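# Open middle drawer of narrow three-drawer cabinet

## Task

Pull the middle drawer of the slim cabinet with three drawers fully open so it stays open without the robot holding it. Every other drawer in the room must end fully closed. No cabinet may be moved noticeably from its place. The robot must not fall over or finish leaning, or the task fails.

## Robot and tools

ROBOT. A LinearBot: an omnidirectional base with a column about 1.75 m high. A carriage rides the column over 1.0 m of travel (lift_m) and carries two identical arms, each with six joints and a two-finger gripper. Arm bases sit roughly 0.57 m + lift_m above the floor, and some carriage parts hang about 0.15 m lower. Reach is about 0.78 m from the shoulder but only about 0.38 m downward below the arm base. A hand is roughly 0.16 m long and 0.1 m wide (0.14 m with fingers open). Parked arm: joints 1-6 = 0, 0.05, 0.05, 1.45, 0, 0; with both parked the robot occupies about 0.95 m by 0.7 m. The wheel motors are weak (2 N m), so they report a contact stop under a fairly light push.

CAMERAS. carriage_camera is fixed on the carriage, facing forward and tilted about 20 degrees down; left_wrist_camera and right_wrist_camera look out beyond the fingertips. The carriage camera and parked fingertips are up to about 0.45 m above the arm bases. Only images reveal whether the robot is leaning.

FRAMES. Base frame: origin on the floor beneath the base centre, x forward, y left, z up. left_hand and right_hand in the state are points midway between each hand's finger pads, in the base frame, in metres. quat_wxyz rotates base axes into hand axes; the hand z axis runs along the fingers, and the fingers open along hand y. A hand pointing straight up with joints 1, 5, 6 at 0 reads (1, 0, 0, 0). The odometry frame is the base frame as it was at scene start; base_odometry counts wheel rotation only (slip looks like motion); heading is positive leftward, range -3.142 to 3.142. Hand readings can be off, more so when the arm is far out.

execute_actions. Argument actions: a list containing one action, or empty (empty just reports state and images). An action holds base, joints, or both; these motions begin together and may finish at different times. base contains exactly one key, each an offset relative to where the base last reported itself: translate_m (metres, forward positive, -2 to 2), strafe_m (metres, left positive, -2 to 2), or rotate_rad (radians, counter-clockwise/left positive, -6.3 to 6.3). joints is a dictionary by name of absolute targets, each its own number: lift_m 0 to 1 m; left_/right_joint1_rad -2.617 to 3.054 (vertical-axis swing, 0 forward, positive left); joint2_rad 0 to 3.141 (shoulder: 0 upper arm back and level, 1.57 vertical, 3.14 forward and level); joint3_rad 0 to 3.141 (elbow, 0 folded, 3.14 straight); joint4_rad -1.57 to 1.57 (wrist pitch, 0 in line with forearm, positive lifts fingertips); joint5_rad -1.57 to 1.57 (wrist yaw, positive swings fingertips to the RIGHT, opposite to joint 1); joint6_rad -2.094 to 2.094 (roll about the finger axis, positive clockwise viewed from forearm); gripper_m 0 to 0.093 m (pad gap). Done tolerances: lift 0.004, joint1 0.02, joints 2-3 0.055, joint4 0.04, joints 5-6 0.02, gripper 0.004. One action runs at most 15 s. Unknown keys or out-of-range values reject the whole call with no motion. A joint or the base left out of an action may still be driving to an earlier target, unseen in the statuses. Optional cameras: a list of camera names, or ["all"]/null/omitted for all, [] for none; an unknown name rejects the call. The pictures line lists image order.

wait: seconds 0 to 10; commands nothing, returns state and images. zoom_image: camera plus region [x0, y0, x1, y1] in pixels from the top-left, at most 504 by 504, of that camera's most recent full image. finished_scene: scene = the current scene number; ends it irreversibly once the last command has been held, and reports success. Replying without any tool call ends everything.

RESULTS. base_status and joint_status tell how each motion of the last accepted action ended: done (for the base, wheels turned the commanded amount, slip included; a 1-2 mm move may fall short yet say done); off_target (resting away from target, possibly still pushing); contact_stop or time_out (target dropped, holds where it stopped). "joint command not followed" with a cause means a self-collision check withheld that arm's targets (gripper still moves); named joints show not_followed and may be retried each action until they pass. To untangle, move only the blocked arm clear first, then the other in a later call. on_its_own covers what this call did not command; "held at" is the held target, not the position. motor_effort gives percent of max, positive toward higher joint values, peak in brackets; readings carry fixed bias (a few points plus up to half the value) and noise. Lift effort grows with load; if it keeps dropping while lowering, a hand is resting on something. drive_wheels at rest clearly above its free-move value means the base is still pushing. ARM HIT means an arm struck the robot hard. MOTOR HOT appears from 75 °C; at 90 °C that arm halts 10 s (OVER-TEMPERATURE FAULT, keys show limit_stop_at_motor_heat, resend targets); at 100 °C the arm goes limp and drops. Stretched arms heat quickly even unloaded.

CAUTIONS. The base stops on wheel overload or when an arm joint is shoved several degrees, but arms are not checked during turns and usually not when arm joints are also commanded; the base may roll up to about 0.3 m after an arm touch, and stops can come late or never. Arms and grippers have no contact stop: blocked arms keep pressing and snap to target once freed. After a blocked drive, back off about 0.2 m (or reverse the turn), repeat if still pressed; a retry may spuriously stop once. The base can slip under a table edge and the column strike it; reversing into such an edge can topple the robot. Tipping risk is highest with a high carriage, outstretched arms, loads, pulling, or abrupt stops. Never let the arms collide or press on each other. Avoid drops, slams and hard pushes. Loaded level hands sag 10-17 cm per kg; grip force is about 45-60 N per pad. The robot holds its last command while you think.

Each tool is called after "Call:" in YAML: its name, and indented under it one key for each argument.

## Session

Call:
execute_actions:
  actions: []

Scene clock: 0.00 s.
base_odometry: x=+0.000 y=+0.000 heading=+0.000 (m, m, rad; odometry frame)
base_status: not commanded
joint_positions: lift_m=+0.301 left_joint1_rad=-0.023 left_joint2_rad=+0.044 left_joint3_rad=+0.020 left_joint4_rad=+1.484 left_joint5_rad=-0.015 left_joint6_rad=-0.038 left_gripper_m=+0.095 right_joint1_rad=+0.011 right_joint2_rad=+0.068 right_joint3_rad=+0.081 right_joint4_rad=+1.467 right_joint5_rad=+0.064 right_joint6_rad=-0.018 right_gripper_m=+0.094
joint_status: not commanded
motor_effort: lift_m=+30 drive_wheels=+1 (%)
left_hand: x=+0.2952 y=+0.3360 z=+1.2754 quat_wxyz=(+0.998, -0.008, +0.055, -0.031) (m; base frame)
right_hand: x=+0.2886 y=-0.3450 z=+1.2908 quat_wxyz=(+0.998, +0.031, +0.046, -0.005) (m; base frame)
pictures: carriage_camera, left_wrist_camera, right_wrist_camera
Images, in order (width x height): carriage_camera 504x504, left_wrist_camera 504x504, right_wrist_camera 504x504.

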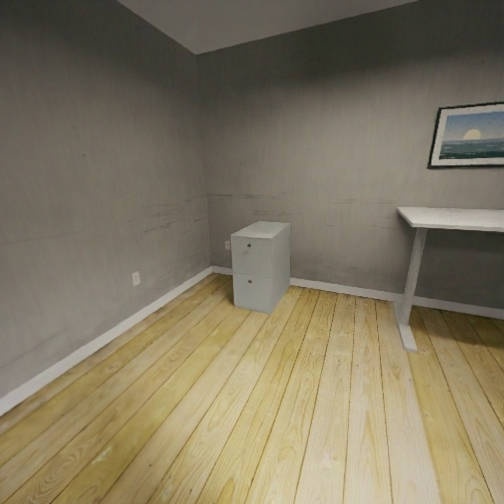

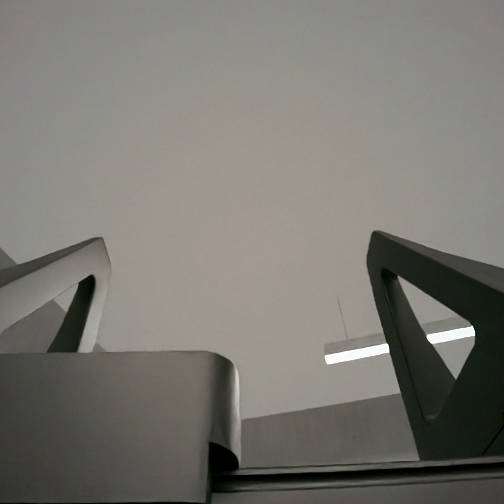

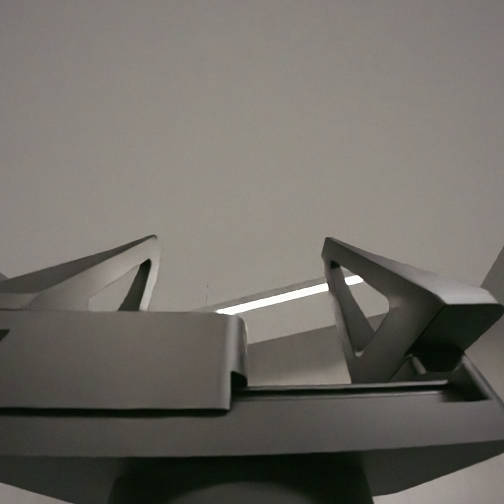

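Call:
execute_actions:
  actions:
    - {"base": {"rotate_rad": -1.4}}
  cameras: ["carriage_camera"]

Scene clock: 3.67 s.
base_odometry: x=+0.000 y=+0.000 heading=-1.399 (m, m, rad; odometry frame)
base_status: done
joint_positions: lift_m=+0.301 left_joint1_rad=-0.023 left_joint2_rad=+0.044 left_joint3_rad=+0.020 left_joint4_rad=+1.484 left_joint5_rad=-0.015 left_joint6_rad=-0.038 left_gripper_m=+0.095 right_joint1_rad=+0.011 right_joint2_rad=+0.068 right_joint3_rad=+0.081 right_joint4_rad=+1.467 right_joint5_rad=+0.064 right_joint6_rad=-0.018 right_gripper_m=+0.094
joint_status: not commanded
motor_effort: lift_m=+31(31) drive_wheels=+7(23) (%)
left_hand: x=+0.2952 y=+0.3360 z=+1.2754 quat_wxyz=(+0.998, -0.008, +0.055, -0.031) (m; base frame)
right_hand: x=+0.2886 y=-0.3450 z=+1.2908 quat_wxyz=(+0.998, +0.031, +0.046, -0.005) (m; base frame)
pictures: carriage_camera
Images, in order (width x height): carriage_camera 504x504.

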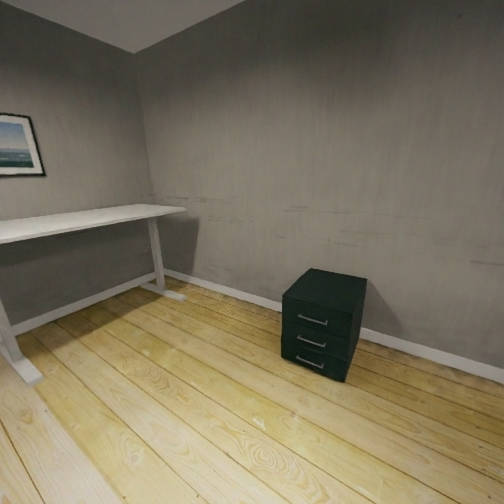

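Call:
zoom_image:
  camera: "carriage_camera"
  region: [260, 250, 400, 400]

Region (260, 250, 400, 400) of carriage_camera's 504x504 image, scaled by 3.360, with more detail than that image has; it fills the left 470 columns of this view, and the rest is white.

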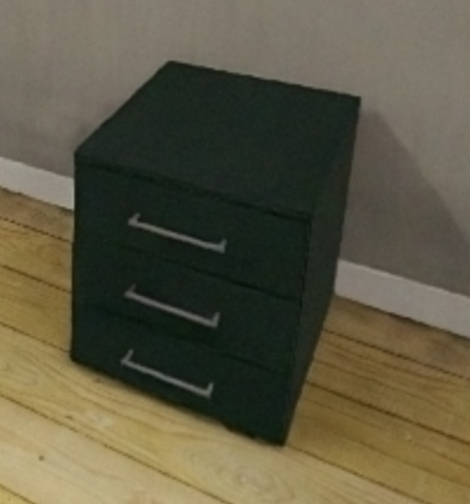

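Call:
execute_actions:
  actions:
    - {"base": {"rotate_rad": -1.4}}
  cameras: ["carriage_camera"]

Scene clock: 8.37 s.
base_odometry: x=+0.000 y=+0.000 heading=-2.798 (m, m, rad; odometry frame)
base_status: done
joint_positions: lift_m=+0.301 left_joint1_rad=-0.023 left_joint2_rad=+0.044 left_joint3_rad=+0.020 left_joint4_rad=+1.484 left_joint5_rad=-0.015 left_joint6_rad=-0.038 left_gripper_m=+0.095 right_joint1_rad=+0.011 right_joint2_rad=+0.068 right_joint3_rad=+0.081 right_joint4_rad=+1.467 right_joint5_rad=+0.064 right_joint6_rad=-0.018 right_gripper_m=+0.094
joint_status: not commanded
motor_effort: lift_m=+30(30) drive_wheels=+7(25) (%)
left_hand: x=+0.2952 y=+0.3360 z=+1.2754 quat_wxyz=(+0.998, -0.008, +0.055, -0.031) (m; base frame)
right_hand: x=+0.2886 y=-0.3450 z=+1.2908 quat_wxyz=(+0.998, +0.031, +0.046, -0.005) (m; base frame)
pictures: carriage_camera
Images, in order (width x height): carriage_camera 504x504.

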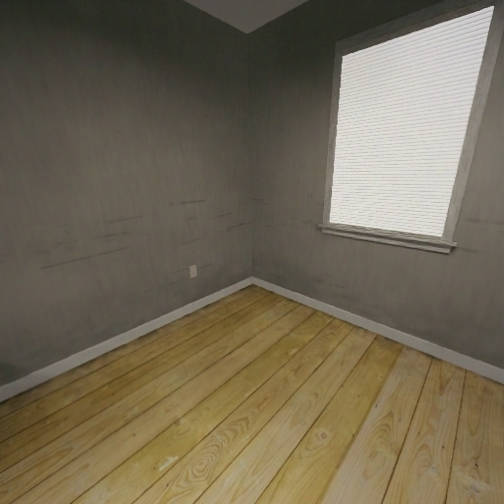

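Call:
execute_actions:
  actions:
    - {"base": {"rotate_rad": -1.4}}
  cameras: ["carriage_camera"]

Scene clock: 11.77 s.
base_odometry: x=+0.000 y=+0.000 heading=+2.086 (m, m, rad; odometry frame)
base_status: done
joint_positions: lift_m=+0.301 left_joint1_rad=-0.023 left_joint2_rad=+0.044 left_joint3_rad=+0.020 left_joint4_rad=+1.484 left_joint5_rad=-0.015 left_joint6_rad=-0.038 left_gripper_m=+0.095 right_joint1_rad=+0.011 right_joint2_rad=+0.068 right_joint3_rad=+0.081 right_joint4_rad=+1.467 right_joint5_rad=+0.064 right_joint6_rad=-0.018 right_gripper_m=+0.094
joint_status: not commanded
motor_effort: lift_m=+30(30) drive_wheels=+7(24) (%)
left_hand: x=+0.2952 y=+0.3360 z=+1.2754 quat_wxyz=(+0.998, -0.008, +0.055, -0.031) (m; base frame)
right_hand: x=+0.2886 y=-0.3450 z=+1.2908 quat_wxyz=(+0.998, +0.031, +0.046, -0.005) (m; base frame)
pictures: carriage_camera
Images, in order (width x height): carriage_camera 504x504.

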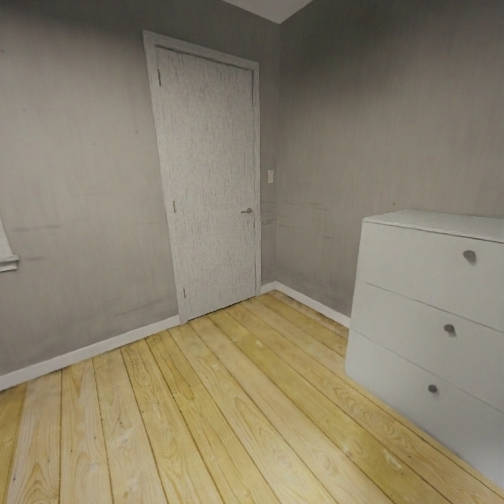

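Call:
zoom_image:
  camera: "carriage_camera"
  region: [330, 190, 504, 490]

Region (330, 190, 504, 490) of carriage_camera's 504x504 image, scaled by 1.680, with more detail than that image has; it fills the left 292 columns of this view, and the rest is white.

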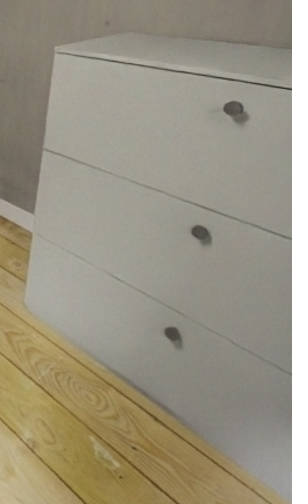

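Call:
execute_actions:
  actions:
    - {"base": {"rotate_rad": 2.302}, "joints": {"lift_m": 0.0}}
  cameras: ["carriage_camera"]

Scene clock: 22.07 s.
base_odometry: x=+0.000 y=+0.000 heading=-1.896 (m, m, rad; odometry frame)
base_status: done
joint_positions: lift_m=+0.001 left_joint1_rad=-0.023 left_joint2_rad=+0.044 left_joint3_rad=+0.020 left_joint4_rad=+1.484 left_joint5_rad=-0.015 left_joint6_rad=-0.038 left_gripper_m=+0.095 right_joint1_rad=+0.011 right_joint2_rad=+0.068 right_joint3_rad=+0.081 right_joint4_rad=+1.466 right_joint5_rad=+0.065 right_joint6_rad=-0.018 right_gripper_m=+0.094
joint_status: all done
motor_effort: lift_m=+27(27) drive_wheels=+8(28) (%)
left_hand: x=+0.2952 y=+0.3360 z=+0.9757 quat_wxyz=(+0.998, -0.008, +0.055, -0.031) (m; base frame)
right_hand: x=+0.2887 y=-0.3450 z=+0.9911 quat_wxyz=(+0.998, +0.032, +0.046, -0.005) (m; base frame)
pictures: carriage_camera
Images, in order (width x height): carriage_camera 504x504.

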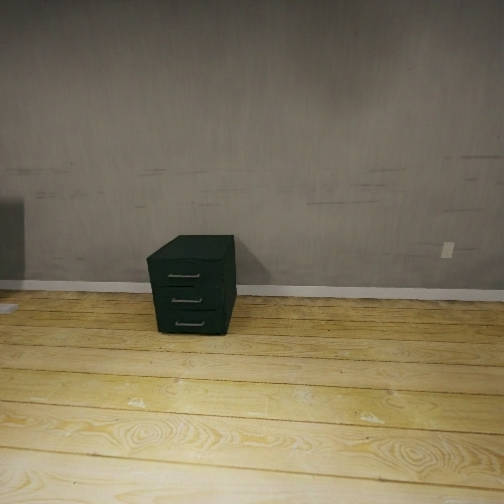

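Call:
zoom_image:
  camera: "carriage_camera"
  region: [130, 220, 260, 350]

Region (130, 220, 260, 350) of carriage_camera's 504x504 image, scaled by 3.877, with more detail than that image has.

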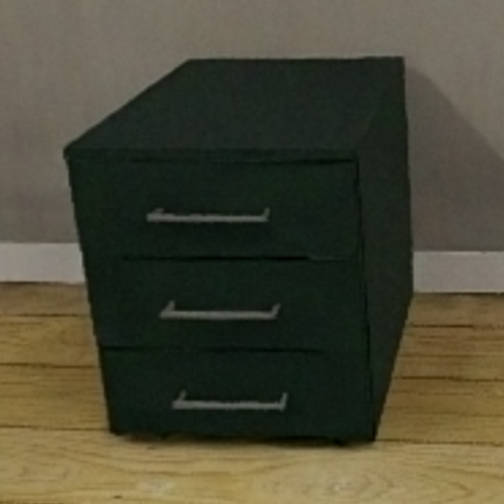

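Call:
execute_actions:
  actions:
    - {"base": {"translate_m": 0.45}, "joints": {"left_joint1_rad": 0.0, "left_joint2_rad": 2.827, "left_joint3_rad": 0.955, "left_joint4_rad": 1.16, "left_joint5_rad": 0.0, "left_joint6_rad": 1.57, "left_gripper_m": 0.04}}
  cameras: ["carriage_camera", "left_wrist_camera"]

Scene clock: 26.97 s.
base_odometry: x=-0.144 y=-0.427 heading=-1.895 (m, m, rad; odometry frame)
base_status: done
joint_positions: lift_m=+0.001 left_joint1_rad=-0.008 left_joint2_rad=+2.830 left_joint3_rad=+0.948 left_joint4_rad=+1.150 left_joint5_rad=-0.006 left_joint6_rad=+1.561 left_gripper_m=+0.040 right_joint1_rad=+0.011 right_joint2_rad=+0.068 right_joint3_rad=+0.081 right_joint4_rad=+1.467 right_joint5_rad=+0.065 right_joint6_rad=-0.018 right_gripper_m=+0.094
joint_status: all done
motor_effort: lift_m=+27(27) drive_wheels=-7(24) (%)
left_hand: x=+0.7018 y=+0.3317 z=+0.3304 quat_wxyz=(+0.288, +0.644, +0.647, +0.287) (m; base frame)
right_hand: x=+0.2886 y=-0.3450 z=+0.9911 quat_wxyz=(+0.998, +0.032, +0.046, -0.005) (m; base frame)
pictures: carriage_camera, left_wrist_camera
Images, in order (width x height): carriage_camera 504x504, left_wrist_camera 504x504.

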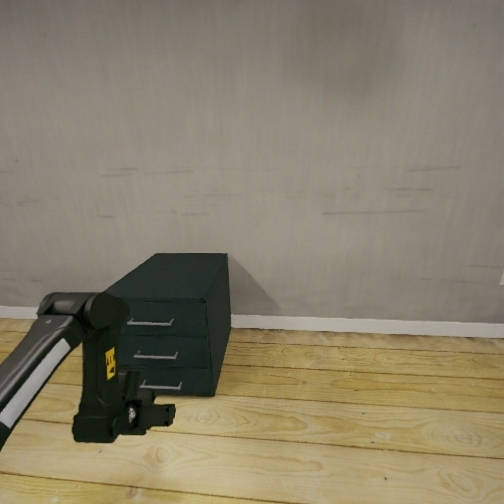

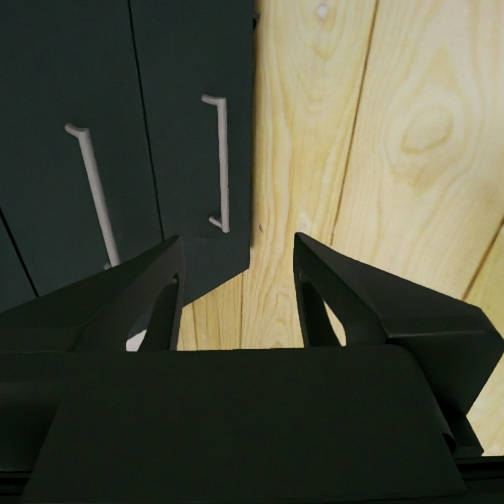

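Call:
execute_actions:
  actions:
    - {"base": {"translate_m": 0.15}}
  cameras: ["carriage_camera", "left_wrist_camera"]

Scene clock: 30.07 s.
base_odometry: x=-0.191 y=-0.569 heading=-1.895 (m, m, rad; odometry frame)
base_status: done
joint_positions: lift_m=+0.001 left_joint1_rad=-0.006 left_joint2_rad=+2.830 left_joint3_rad=+0.948 left_joint4_rad=+1.150 left_joint5_rad=-0.006 left_joint6_rad=+1.561 left_gripper_m=+0.040 right_joint1_rad=+0.011 right_joint2_rad=+0.068 right_joint3_rad=+0.081 right_joint4_rad=+1.467 right_joint5_rad=+0.065 right_joint6_rad=-0.018 right_gripper_m=+0.094
joint_status: not commanded
motor_effort: lift_m=+27(27) drive_wheels=-7(25) (%)
left_hand: x=+0.7018 y=+0.3325 z=+0.3304 quat_wxyz=(+0.288, +0.644, +0.648, +0.288) (m; base frame)
right_hand: x=+0.2886 y=-0.3450 z=+0.9911 quat_wxyz=(+0.998, +0.032, +0.046, -0.005) (m; base frame)
pictures: carriage_camera, left_wrist_camera
Images, in order (width x height): carriage_camera 504x504, left_wrist_camera 504x504.

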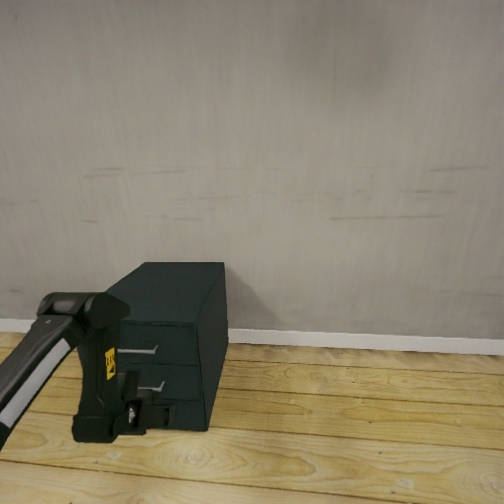

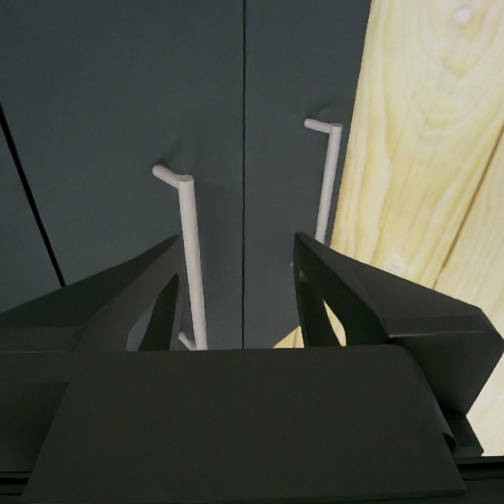

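Call:
execute_actions:
  actions:
    - {"base": {"translate_m": 0.035}}
  cameras: ["left_wrist_camera"]

Scene clock: 32.83 s.
base_odometry: x=-0.202 y=-0.602 heading=-1.894 (m, m, rad; odometry frame)
base_status: done
joint_positions: lift_m=+0.001 left_joint1_rad=-0.005 left_joint2_rad=+2.830 left_joint3_rad=+0.948 left_joint4_rad=+1.150 left_joint5_rad=-0.006 left_joint6_rad=+1.561 left_gripper_m=+0.040 right_joint1_rad=+0.011 right_joint2_rad=+0.068 right_joint3_rad=+0.081 right_joint4_rad=+1.467 right_joint5_rad=+0.065 right_joint6_rad=-0.018 right_gripper_m=+0.094
joint_status: not commanded
motor_effort: lift_m=+27(27) drive_wheels=-6(25) (%)
left_hand: x=+0.7018 y=+0.3330 z=+0.3304 quat_wxyz=(+0.288, +0.644, +0.648, +0.288) (m; base frame)
right_hand: x=+0.2886 y=-0.3450 z=+0.9911 quat_wxyz=(+0.998, +0.032, +0.046, -0.005) (m; base frame)
pictures: left_wrist_camera
Images, in order (width x height): left_wrist_camera 504x504.

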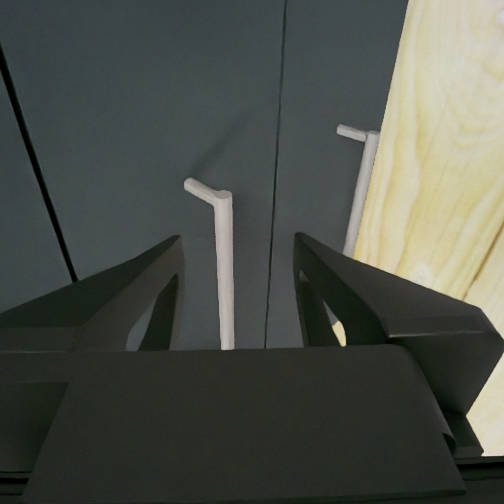

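Call:
execute_actions:
  actions:
    - {"base": {"translate_m": 0.012}, "joints": {"left_joint2_rad": 2.929, "left_joint3_rad": 1.15, "left_joint4_rad": 1.058}}
  cameras: ["left_wrist_camera"]

Scene clock: 35.70 s.
base_odometry: x=-0.206 y=-0.614 heading=-1.893 (m, m, rad; odometry frame)
base_status: done
joint_positions: lift_m=+0.001 left_joint1_rad=-0.004 left_joint2_rad=+2.937 left_joint3_rad=+1.139 left_joint4_rad=+1.056 left_joint5_rad=-0.006 left_joint6_rad=+1.561 left_gripper_m=+0.040 right_joint1_rad=+0.011 right_joint2_rad=+0.068 right_joint3_rad=+0.081 right_joint4_rad=+1.467 right_joint5_rad=+0.065 right_joint6_rad=-0.018 right_gripper_m=+0.094
joint_status: all done
motor_effort: lift_m=+27(27) drive_wheels=-6(25) (%)
left_hand: x=+0.7287 y=+0.3332 z=+0.3010 quat_wxyz=(+0.285, +0.645, +0.650, +0.285) (m; base frame)
right_hand: x=+0.2886 y=-0.3450 z=+0.9911 quat_wxyz=(+0.998, +0.032, +0.046, -0.005) (m; base frame)
pictures: left_wrist_camera
Images, in order (width x height): left_wrist_camera 504x504.

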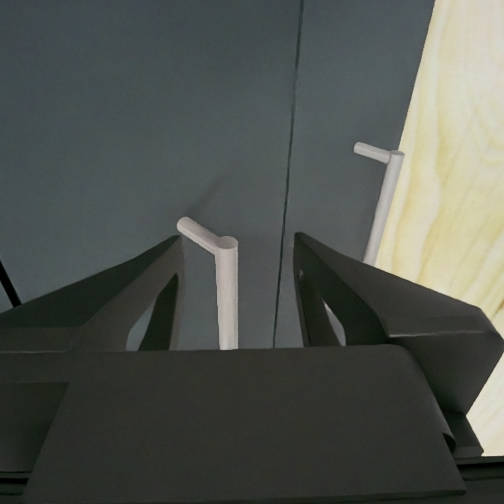

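Call:
execute_actions:
  actions:
    - {"base": {"strafe_m": 0.07}}
  cameras: ["carriage_camera", "left_wrist_camera"]

Scene clock: 39.90 s.
base_odometry: x=-0.140 y=-0.636 heading=-1.893 (m, m, rad; odometry frame)
base_status: done
joint_positions: lift_m=+0.001 left_joint1_rad=-0.004 left_joint2_rad=+2.937 left_joint3_rad=+1.139 left_joint4_rad=+1.056 left_joint5_rad=-0.006 left_joint6_rad=+1.561 left_gripper_m=+0.040 right_joint1_rad=+0.011 right_joint2_rad=+0.068 right_joint3_rad=+0.081 right_joint4_rad=+1.467 right_joint5_rad=+0.065 right_joint6_rad=-0.018 right_gripper_m=+0.094
joint_status: not commanded
motor_effort: lift_m=+26(27) drive_wheels=-3(21) (%)
left_hand: x=+0.7287 y=+0.3332 z=+0.3010 quat_wxyz=(+0.285, +0.645, +0.650, +0.285) (m; base frame)
right_hand: x=+0.2886 y=-0.3450 z=+0.9911 quat_wxyz=(+0.998, +0.032, +0.046, -0.005) (m; base frame)
pictures: carriage_camera, left_wrist_camera
Images, in order (width x height): carriage_camera 504x504, left_wrist_camera 504x504.

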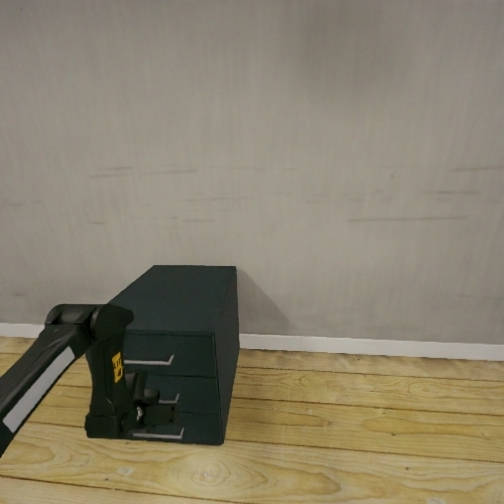

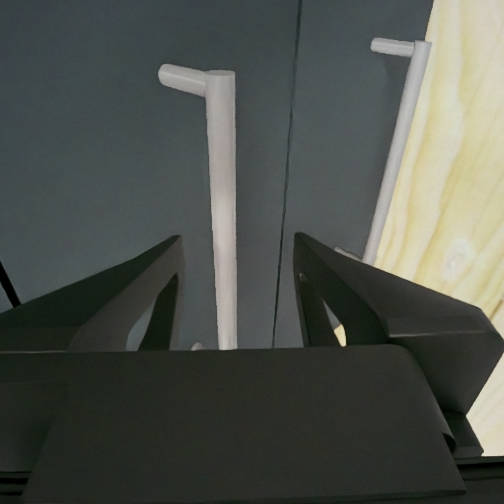

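Call:
execute_actions:
  actions:
    - {"joints": {"left_joint2_rad": 2.988, "left_joint3_rad": 1.307, "left_joint4_rad": 0.958}}
  cameras: ["left_wrist_camera"]

Scene clock: 42.10 s.
base_odometry: x=-0.140 y=-0.636 heading=-1.893 (m, m, rad; odometry frame)
base_status: not commanded
joint_positions: lift_m=+0.001 left_joint1_rad=-0.004 left_joint2_rad=+2.992 left_joint3_rad=+1.295 left_joint4_rad=+0.958 left_joint5_rad=-0.006 left_joint6_rad=+1.561 left_gripper_m=+0.040 right_joint1_rad=+0.011 right_joint2_rad=+0.068 right_joint3_rad=+0.081 right_joint4_rad=+1.467 right_joint5_rad=+0.065 right_joint6_rad=-0.018 right_gripper_m=+0.094
joint_status: all done
motor_effort: lift_m=+27(27) drive_wheels=-3(3) (%)
left_hand: x=+0.7573 y=+0.3331 z=+0.2890 quat_wxyz=(+0.286, +0.644, +0.649, +0.286) (m; base frame)
right_hand: x=+0.2886 y=-0.3450 z=+0.9911 quat_wxyz=(+0.998, +0.032, +0.046, -0.005) (m; base frame)
pictures: left_wrist_camera
Images, in order (width x height): left_wrist_camera 504x504.

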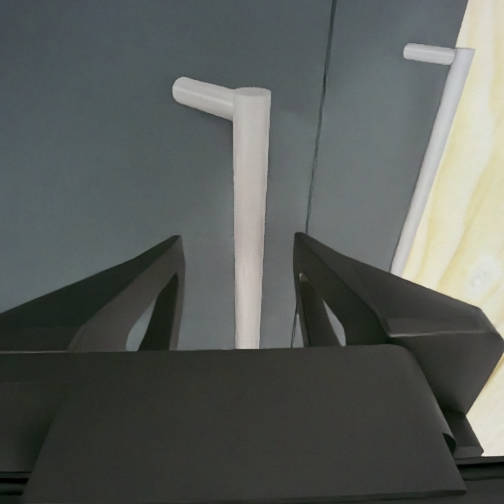

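Call:
execute_actions:
  actions:
    - {"joints": {"left_joint2_rad": 3.026, "left_joint3_rad": 1.368, "left_joint4_rad": 0.932}}
  cameras: ["left_wrist_camera"]

Scene clock: 43.93 s.
base_odometry: x=-0.140 y=-0.636 heading=-1.893 (m, m, rad; odometry frame)
base_status: not commanded
joint_positions: lift_m=+0.001 left_joint1_rad=-0.004 left_joint2_rad=+3.022 left_joint3_rad=+1.350 left_joint4_rad=+0.940 left_joint5_rad=-0.006 left_joint6_rad=+1.561 left_gripper_m=+0.040 right_joint1_rad=+0.011 right_joint2_rad=+0.068 right_joint3_rad=+0.081 right_joint4_rad=+1.467 right_joint5_rad=+0.065 right_joint6_rad=-0.018 right_gripper_m=+0.094
joint_status: all done
motor_effort: lift_m=+27(27) drive_wheels=-2(3) (%)
left_hand: x=+0.7653 y=+0.3330 z=+0.2828 quat_wxyz=(+0.288, +0.643, +0.648, +0.288) (m; base frame)
right_hand: x=+0.2886 y=-0.3450 z=+0.9911 quat_wxyz=(+0.998, +0.032, +0.046, -0.005) (m; base frame)
pictures: left_wrist_camera
Images, in order (width x height): left_wrist_camera 504x504.

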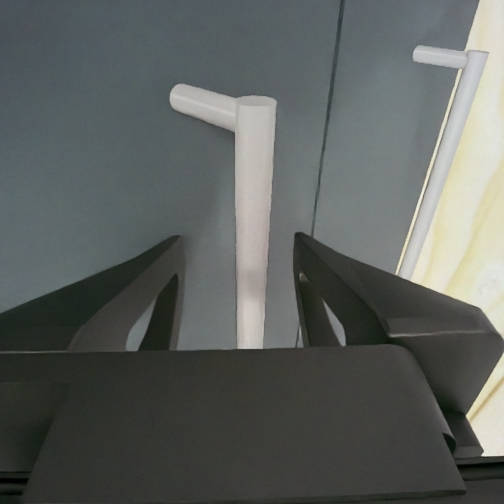

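Call:
execute_actions:
  actions:
    - {"joints": {"left_gripper_m": 0.0}}
  cameras: ["left_wrist_camera"]

Scene clock: 45.00 s.
base_odometry: x=-0.140 y=-0.636 heading=-1.893 (m, m, rad; odometry frame)
base_status: not commanded
joint_positions: lift_m=+0.001 left_joint1_rad=-0.004 left_joint2_rad=+3.025 left_joint3_rad=+1.350 left_joint4_rad=+0.930 left_joint5_rad=-0.006 left_joint6_rad=+1.573 left_gripper_m=+0.009 right_joint1_rad=+0.011 right_joint2_rad=+0.068 right_joint3_rad=+0.081 right_joint4_rad=+1.467 right_joint5_rad=+0.065 right_joint6_rad=-0.018 right_gripper_m=+0.094
joint_status: left_gripper_m off_target (ended at +0.009, target +0.000)
motor_effort: lift_m=+27(27) drive_wheels=-2(2) (%)
left_hand: x=+0.7623 y=+0.3330 z=+0.2794 quat_wxyz=(+0.282, +0.649, +0.646, +0.285) (m; base frame)
right_hand: x=+0.2886 y=-0.3450 z=+0.9911 quat_wxyz=(+0.998, +0.032, +0.046, -0.005) (m; base frame)
pictures: left_wrist_camera
Images, in order (width x height): left_wrist_camera 504x504.

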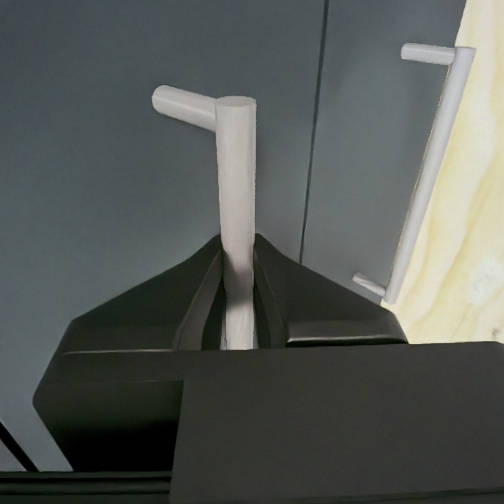

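Call:
execute_actions:
  actions:
    - {"base": {"translate_m": -0.1}, "joints": {"left_joint2_rad": 3.025, "left_joint3_rad": 1.352, "left_joint4_rad": 0.93}}
  cameras: ["carriage_camera", "left_wrist_camera"]

Scene clock: 46.90 s.
base_odometry: x=-0.108 y=-0.541 heading=-1.893 (m, m, rad; odometry frame)
base_status: done
joint_positions: lift_m=+0.001 left_joint1_rad=-0.001 left_joint2_rad=+3.025 left_joint3_rad=+1.352 left_joint4_rad=+0.925 left_joint5_rad=-0.017 left_joint6_rad=+1.574 left_gripper_m=+0.009 right_joint1_rad=+0.011 right_joint2_rad=+0.068 right_joint3_rad=+0.081 right_joint4_rad=+1.467 right_joint5_rad=+0.065 right_joint6_rad=-0.018 right_gripper_m=+0.094
joint_status: all done
motor_effort: lift_m=+27(27) drive_wheels=-4(21) (%)
left_hand: x=+0.7626 y=+0.3366 z=+0.2791 quat_wxyz=(+0.277, +0.647, +0.649, +0.289) (m; base frame)
right_hand: x=+0.2886 y=-0.3450 z=+0.9911 quat_wxyz=(+0.998, +0.032, +0.046, -0.005) (m; base frame)
pictures: carriage_camera, left_wrist_camera
Images, in order (width x height): carriage_camera 504x504, left_wrist_camera 504x504.

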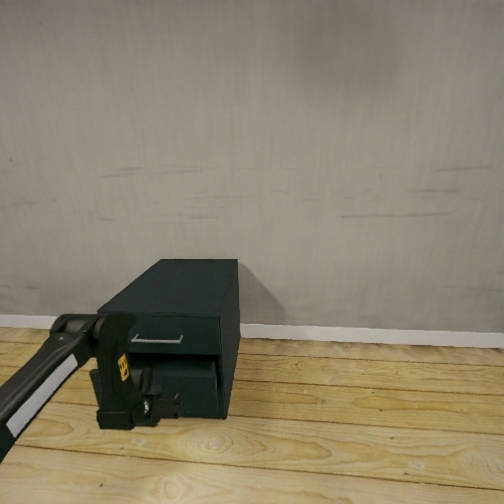

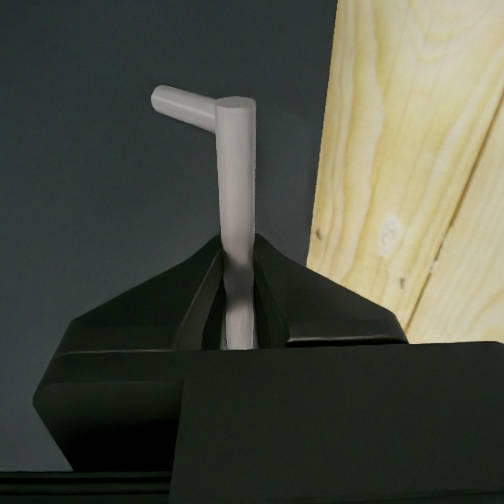

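Call:
execute_actions:
  actions:
    - {"base": {"translate_m": -0.12}, "joints": {"left_joint2_rad": 3.025, "left_joint3_rad": 1.352, "left_joint4_rad": 0.928}}
  cameras: ["carriage_camera", "left_wrist_camera"]

Scene clock: 49.50 s.
base_odometry: x=-0.070 y=-0.427 heading=-1.893 (m, m, rad; odometry frame)
base_status: done
joint_positions: lift_m=+0.001 left_joint1_rad=+0.003 left_joint2_rad=+3.025 left_joint3_rad=+1.352 left_joint4_rad=+0.925 left_joint5_rad=-0.019 left_joint6_rad=+1.576 left_gripper_m=+0.009 right_joint1_rad=+0.011 right_joint2_rad=+0.068 right_joint3_rad=+0.081 right_joint4_rad=+1.467 right_joint5_rad=+0.065 right_joint6_rad=-0.018 right_gripper_m=+0.094
joint_status: all done
motor_effort: lift_m=+27(27) drive_wheels=-5(25) (%)
left_hand: x=+0.7626 y=+0.3391 z=+0.2791 quat_wxyz=(+0.275, +0.646, +0.650, +0.290) (m; base frame)
right_hand: x=+0.2886 y=-0.3450 z=+0.9911 quat_wxyz=(+0.998, +0.032, +0.046, -0.005) (m; base frame)
pictures: carriage_camera, left_wrist_camera
Images, in order (width x height): carriage_camera 504x504, left_wrist_camera 504x504.

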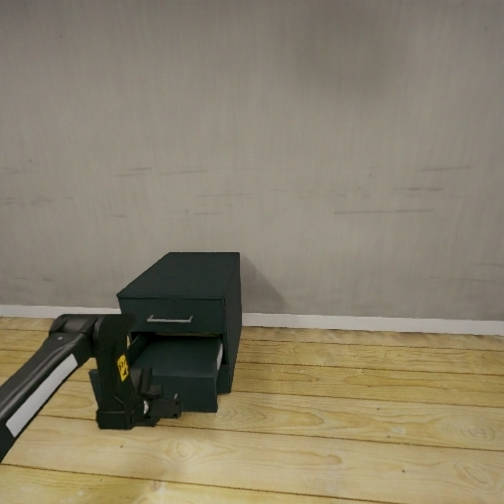

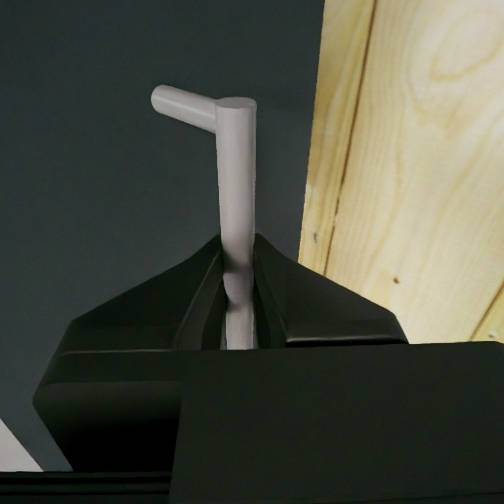

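Call:
execute_actions:
  actions:
    - {"base": {"translate_m": -0.1}, "joints": {"left_joint2_rad": 3.025, "left_joint3_rad": 1.352, "left_joint4_rad": 0.928}}
  cameras: ["carriage_camera", "left_wrist_camera"]

Scene clock: 51.43 s.
base_odometry: x=-0.038 y=-0.332 heading=-1.893 (m, m, rad; odometry frame)
base_status: done
joint_positions: lift_m=+0.001 left_joint1_rad=+0.006 left_joint2_rad=+3.025 left_joint3_rad=+1.352 left_joint4_rad=+0.924 left_joint5_rad=-0.023 left_joint6_rad=+1.577 left_gripper_m=+0.009 right_joint1_rad=+0.011 right_joint2_rad=+0.068 right_joint3_rad=+0.081 right_joint4_rad=+1.467 right_joint5_rad=+0.065 right_joint6_rad=-0.018 right_gripper_m=+0.094
joint_status: all done
motor_effort: lift_m=+27(27) drive_wheels=-4(25) (%)
left_hand: x=+0.7625 y=+0.3410 z=+0.2790 quat_wxyz=(+0.273, +0.645, +0.651, +0.292) (m; base frame)
right_hand: x=+0.2886 y=-0.3450 z=+0.9911 quat_wxyz=(+0.998, +0.032, +0.046, -0.005) (m; base frame)
pictures: carriage_camera, left_wrist_camera
Images, in order (width x height): carriage_camera 504x504, left_wrist_camera 504x504.

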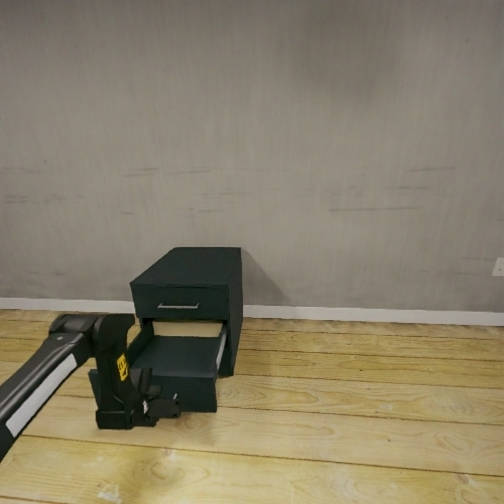

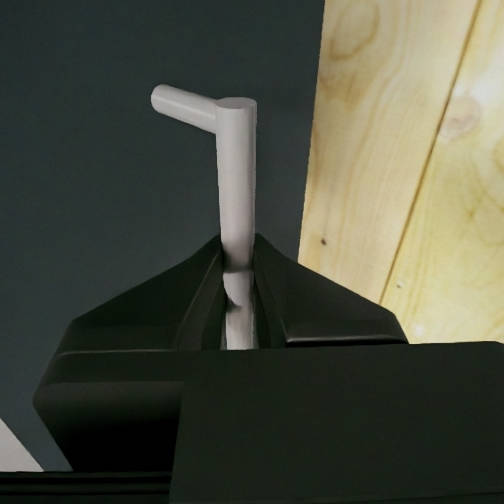

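Call:
execute_actions:
  actions:
    - {"base": {"translate_m": -0.05}, "joints": {"left_joint2_rad": 3.025, "left_joint3_rad": 1.352, "left_joint4_rad": 0.928}}
  cameras: ["carriage_camera"]

Scene clock: 52.90 s.
base_odometry: x=-0.022 y=-0.285 heading=-1.893 (m, m, rad; odometry frame)
base_status: done
joint_positions: lift_m=+0.001 left_joint1_rad=-0.003 left_joint2_rad=+3.037 left_joint3_rad=+1.392 left_joint4_rad=+0.916 left_joint5_rad=+0.003 left_joint6_rad=+1.571 left_gripper_m=+0.009 right_joint1_rad=+0.011 right_joint2_rad=+0.068 right_joint3_rad=+0.081 right_joint4_rad=+1.467 right_joint5_rad=+0.064 right_joint6_rad=-0.018 right_gripper_m=+0.094
joint_status: all done
motor_effort: lift_m=+29(29) drive_wheels=+7(26) (%)
left_hand: x=+0.7731 y=+0.3320 z=+0.2803 quat_wxyz=(+0.290, +0.647, +0.644, +0.287) (m; base frame)
right_hand: x=+0.2885 y=-0.3450 z=+0.9910 quat_wxyz=(+0.998, +0.031, +0.045, -0.005) (m; base frame)
pictures: carriage_camera
Images, in order (width x height): carriage_camera 504x504.

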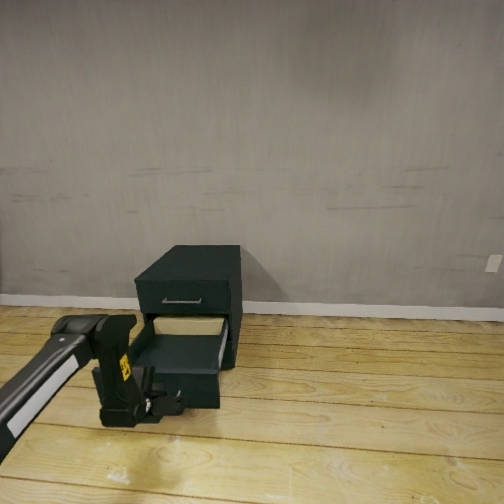

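Call:
execute_actions:
  actions:
    - {"base": {"translate_m": 0.012}, "joints": {"left_joint2_rad": 3.03, "left_joint3_rad": 1.36, "left_joint4_rad": 0.925}}
  cameras: []

Scene clock: 54.10 s.
base_odometry: x=-0.026 y=-0.297 heading=-1.893 (m, m, rad; odometry frame)
base_status: done
joint_positions: lift_m=+0.001 left_joint1_rad=-0.003 left_joint2_rad=+3.037 left_joint3_rad=+1.373 left_joint4_rad=+0.931 left_joint5_rad=+0.006 left_joint6_rad=+1.571 left_gripper_m=+0.009 right_joint1_rad=+0.011 right_joint2_rad=+0.068 right_joint3_rad=+0.081 right_joint4_rad=+1.467 right_joint5_rad=+0.064 right_joint6_rad=-0.018 right_gripper_m=+0.094
joint_status: all done
motor_effort: lift_m=+29(29) drive_wheels=+4(20) (%)
left_hand: x=+0.7678 y=+0.3315 z=+0.2789 quat_wxyz=(+0.290, +0.648, +0.644, +0.285) (m; base frame)
right_hand: x=+0.2885 y=-0.3450 z=+0.9910 quat_wxyz=(+0.998, +0.031, +0.045, -0.005) (m; base frame)
pictures: none
No camera images: the call's "cameras" was empty. Leave "cameras" out to get every camera's image.

Call:
execute_actions:
  actions:
    - {"joints": {"left_gripper_m": 0.05}}
  cameras: ["left_wrist_camera"]

Scene clock: 55.30 s.
base_odometry: x=-0.026 y=-0.297 heading=-1.893 (m, m, rad; odometry frame)
base_status: not commanded
joint_positions: lift_m=+0.001 left_joint1_rad=-0.003 left_joint2_rad=+3.037 left_joint3_rad=+1.373 left_joint4_rad=+0.931 left_joint5_rad=+0.006 left_joint6_rad=+1.571 left_gripper_m=+0.050 right_joint1_rad=+0.011 right_joint2_rad=+0.068 right_joint3_rad=+0.081 right_joint4_rad=+1.467 right_joint5_rad=+0.064 right_joint6_rad=-0.018 right_gripper_m=+0.094
joint_status: all done
motor_effort: lift_m=+29(29) drive_wheels=+4(3) (%)
left_hand: x=+0.7678 y=+0.3315 z=+0.2789 quat_wxyz=(+0.290, +0.648, +0.644, +0.285) (m; base frame)
right_hand: x=+0.2885 y=-0.3450 z=+0.9910 quat_wxyz=(+0.998, +0.031, +0.045, -0.005) (m; base frame)
pictures: left_wrist_camera
Images, in order (width x height): left_wrist_camera 504x504.

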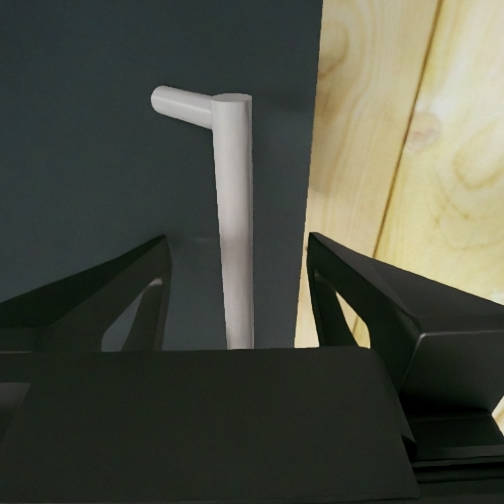

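Call:
execute_actions:
  actions:
    - {"joints": {"left_joint2_rad": 2.827, "left_joint3_rad": 0.945, "left_joint4_rad": 1.16}}
  cameras: ["left_wrist_camera"]

Scene clock: 56.73 s.
base_odometry: x=-0.026 y=-0.297 heading=-1.893 (m, m, rad; odometry frame)
base_status: not commanded
joint_positions: lift_m=+0.001 left_joint1_rad=-0.003 left_joint2_rad=+2.828 left_joint3_rad=+0.953 left_joint4_rad=+1.156 left_joint5_rad=+0.006 left_joint6_rad=+1.571 left_gripper_m=+0.050 right_joint1_rad=+0.011 right_joint2_rad=+0.068 right_joint3_rad=+0.081 right_joint4_rad=+1.467 right_joint5_rad=+0.064 right_joint6_rad=-0.018 right_gripper_m=+0.094
joint_status: all done
motor_effort: lift_m=+29(29) drive_wheels=+4(4) (%)
left_hand: x=+0.7057 y=+0.3317 z=+0.3333 quat_wxyz=(+0.295, +0.646, +0.642, +0.290) (m; base frame)
right_hand: x=+0.2885 y=-0.3450 z=+0.9910 quat_wxyz=(+0.998, +0.031, +0.045, -0.005) (m; base frame)
pictures: left_wrist_camera
Images, in order (width x height): left_wrist_camera 504x504.

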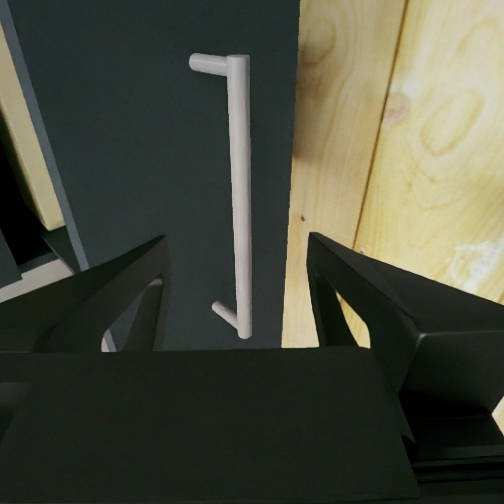

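Call:
execute_actions:
  actions:
    - {"base": {"translate_m": -0.25}}
  cameras: ["carriage_camera"]

Scene clock: 59.30 s.
base_odometry: x=+0.054 y=-0.060 heading=-1.892 (m, m, rad; odometry frame)
base_status: done
joint_positions: lift_m=+0.001 left_joint1_rad=-0.003 left_joint2_rad=+2.828 left_joint3_rad=+0.953 left_joint4_rad=+1.156 left_joint5_rad=+0.006 left_joint6_rad=+1.571 left_gripper_m=+0.050 right_joint1_rad=+0.011 right_joint2_rad=+0.068 right_joint3_rad=+0.081 right_joint4_rad=+1.467 right_joint5_rad=+0.064 right_joint6_rad=-0.018 right_gripper_m=+0.094
joint_status: not commanded
motor_effort: lift_m=+29(29) drive_wheels=-4(24) (%)
left_hand: x=+0.7057 y=+0.3317 z=+0.3333 quat_wxyz=(+0.295, +0.646, +0.642, +0.290) (m; base frame)
right_hand: x=+0.2885 y=-0.3450 z=+0.9910 quat_wxyz=(+0.998, +0.031, +0.045, -0.005) (m; base frame)
pictures: carriage_camera
Images, in order (width x height): carriage_camera 504x504.

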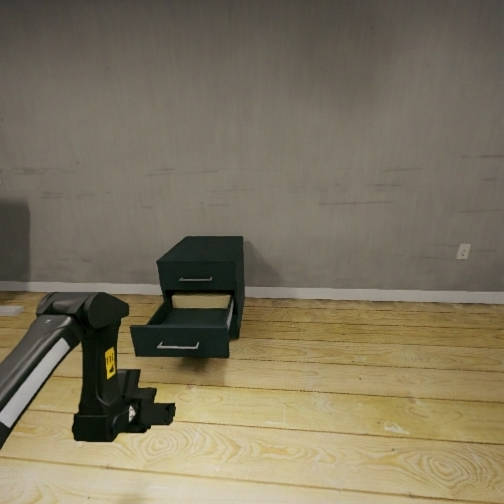

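Call:
zoom_image:
  camera: "carriage_camera"
  region: [110, 220, 280, 380]

Region (110, 220, 280, 380) of carriage_camera's 504x504 image, scaled by 2.965, with more detail than that image has; it fills the top 474 rows of this view, and the rest is white.

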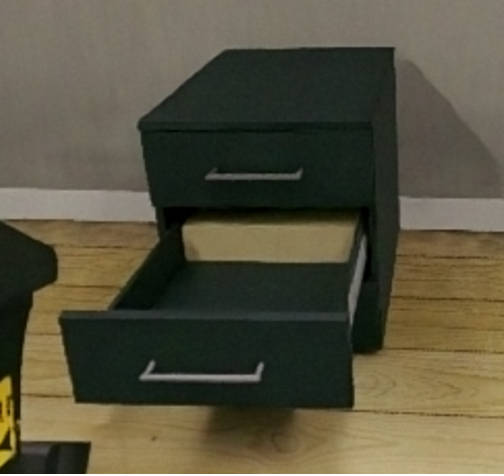

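Call:
finished_scene:
  scene: 2

The scene is finished: the task was done.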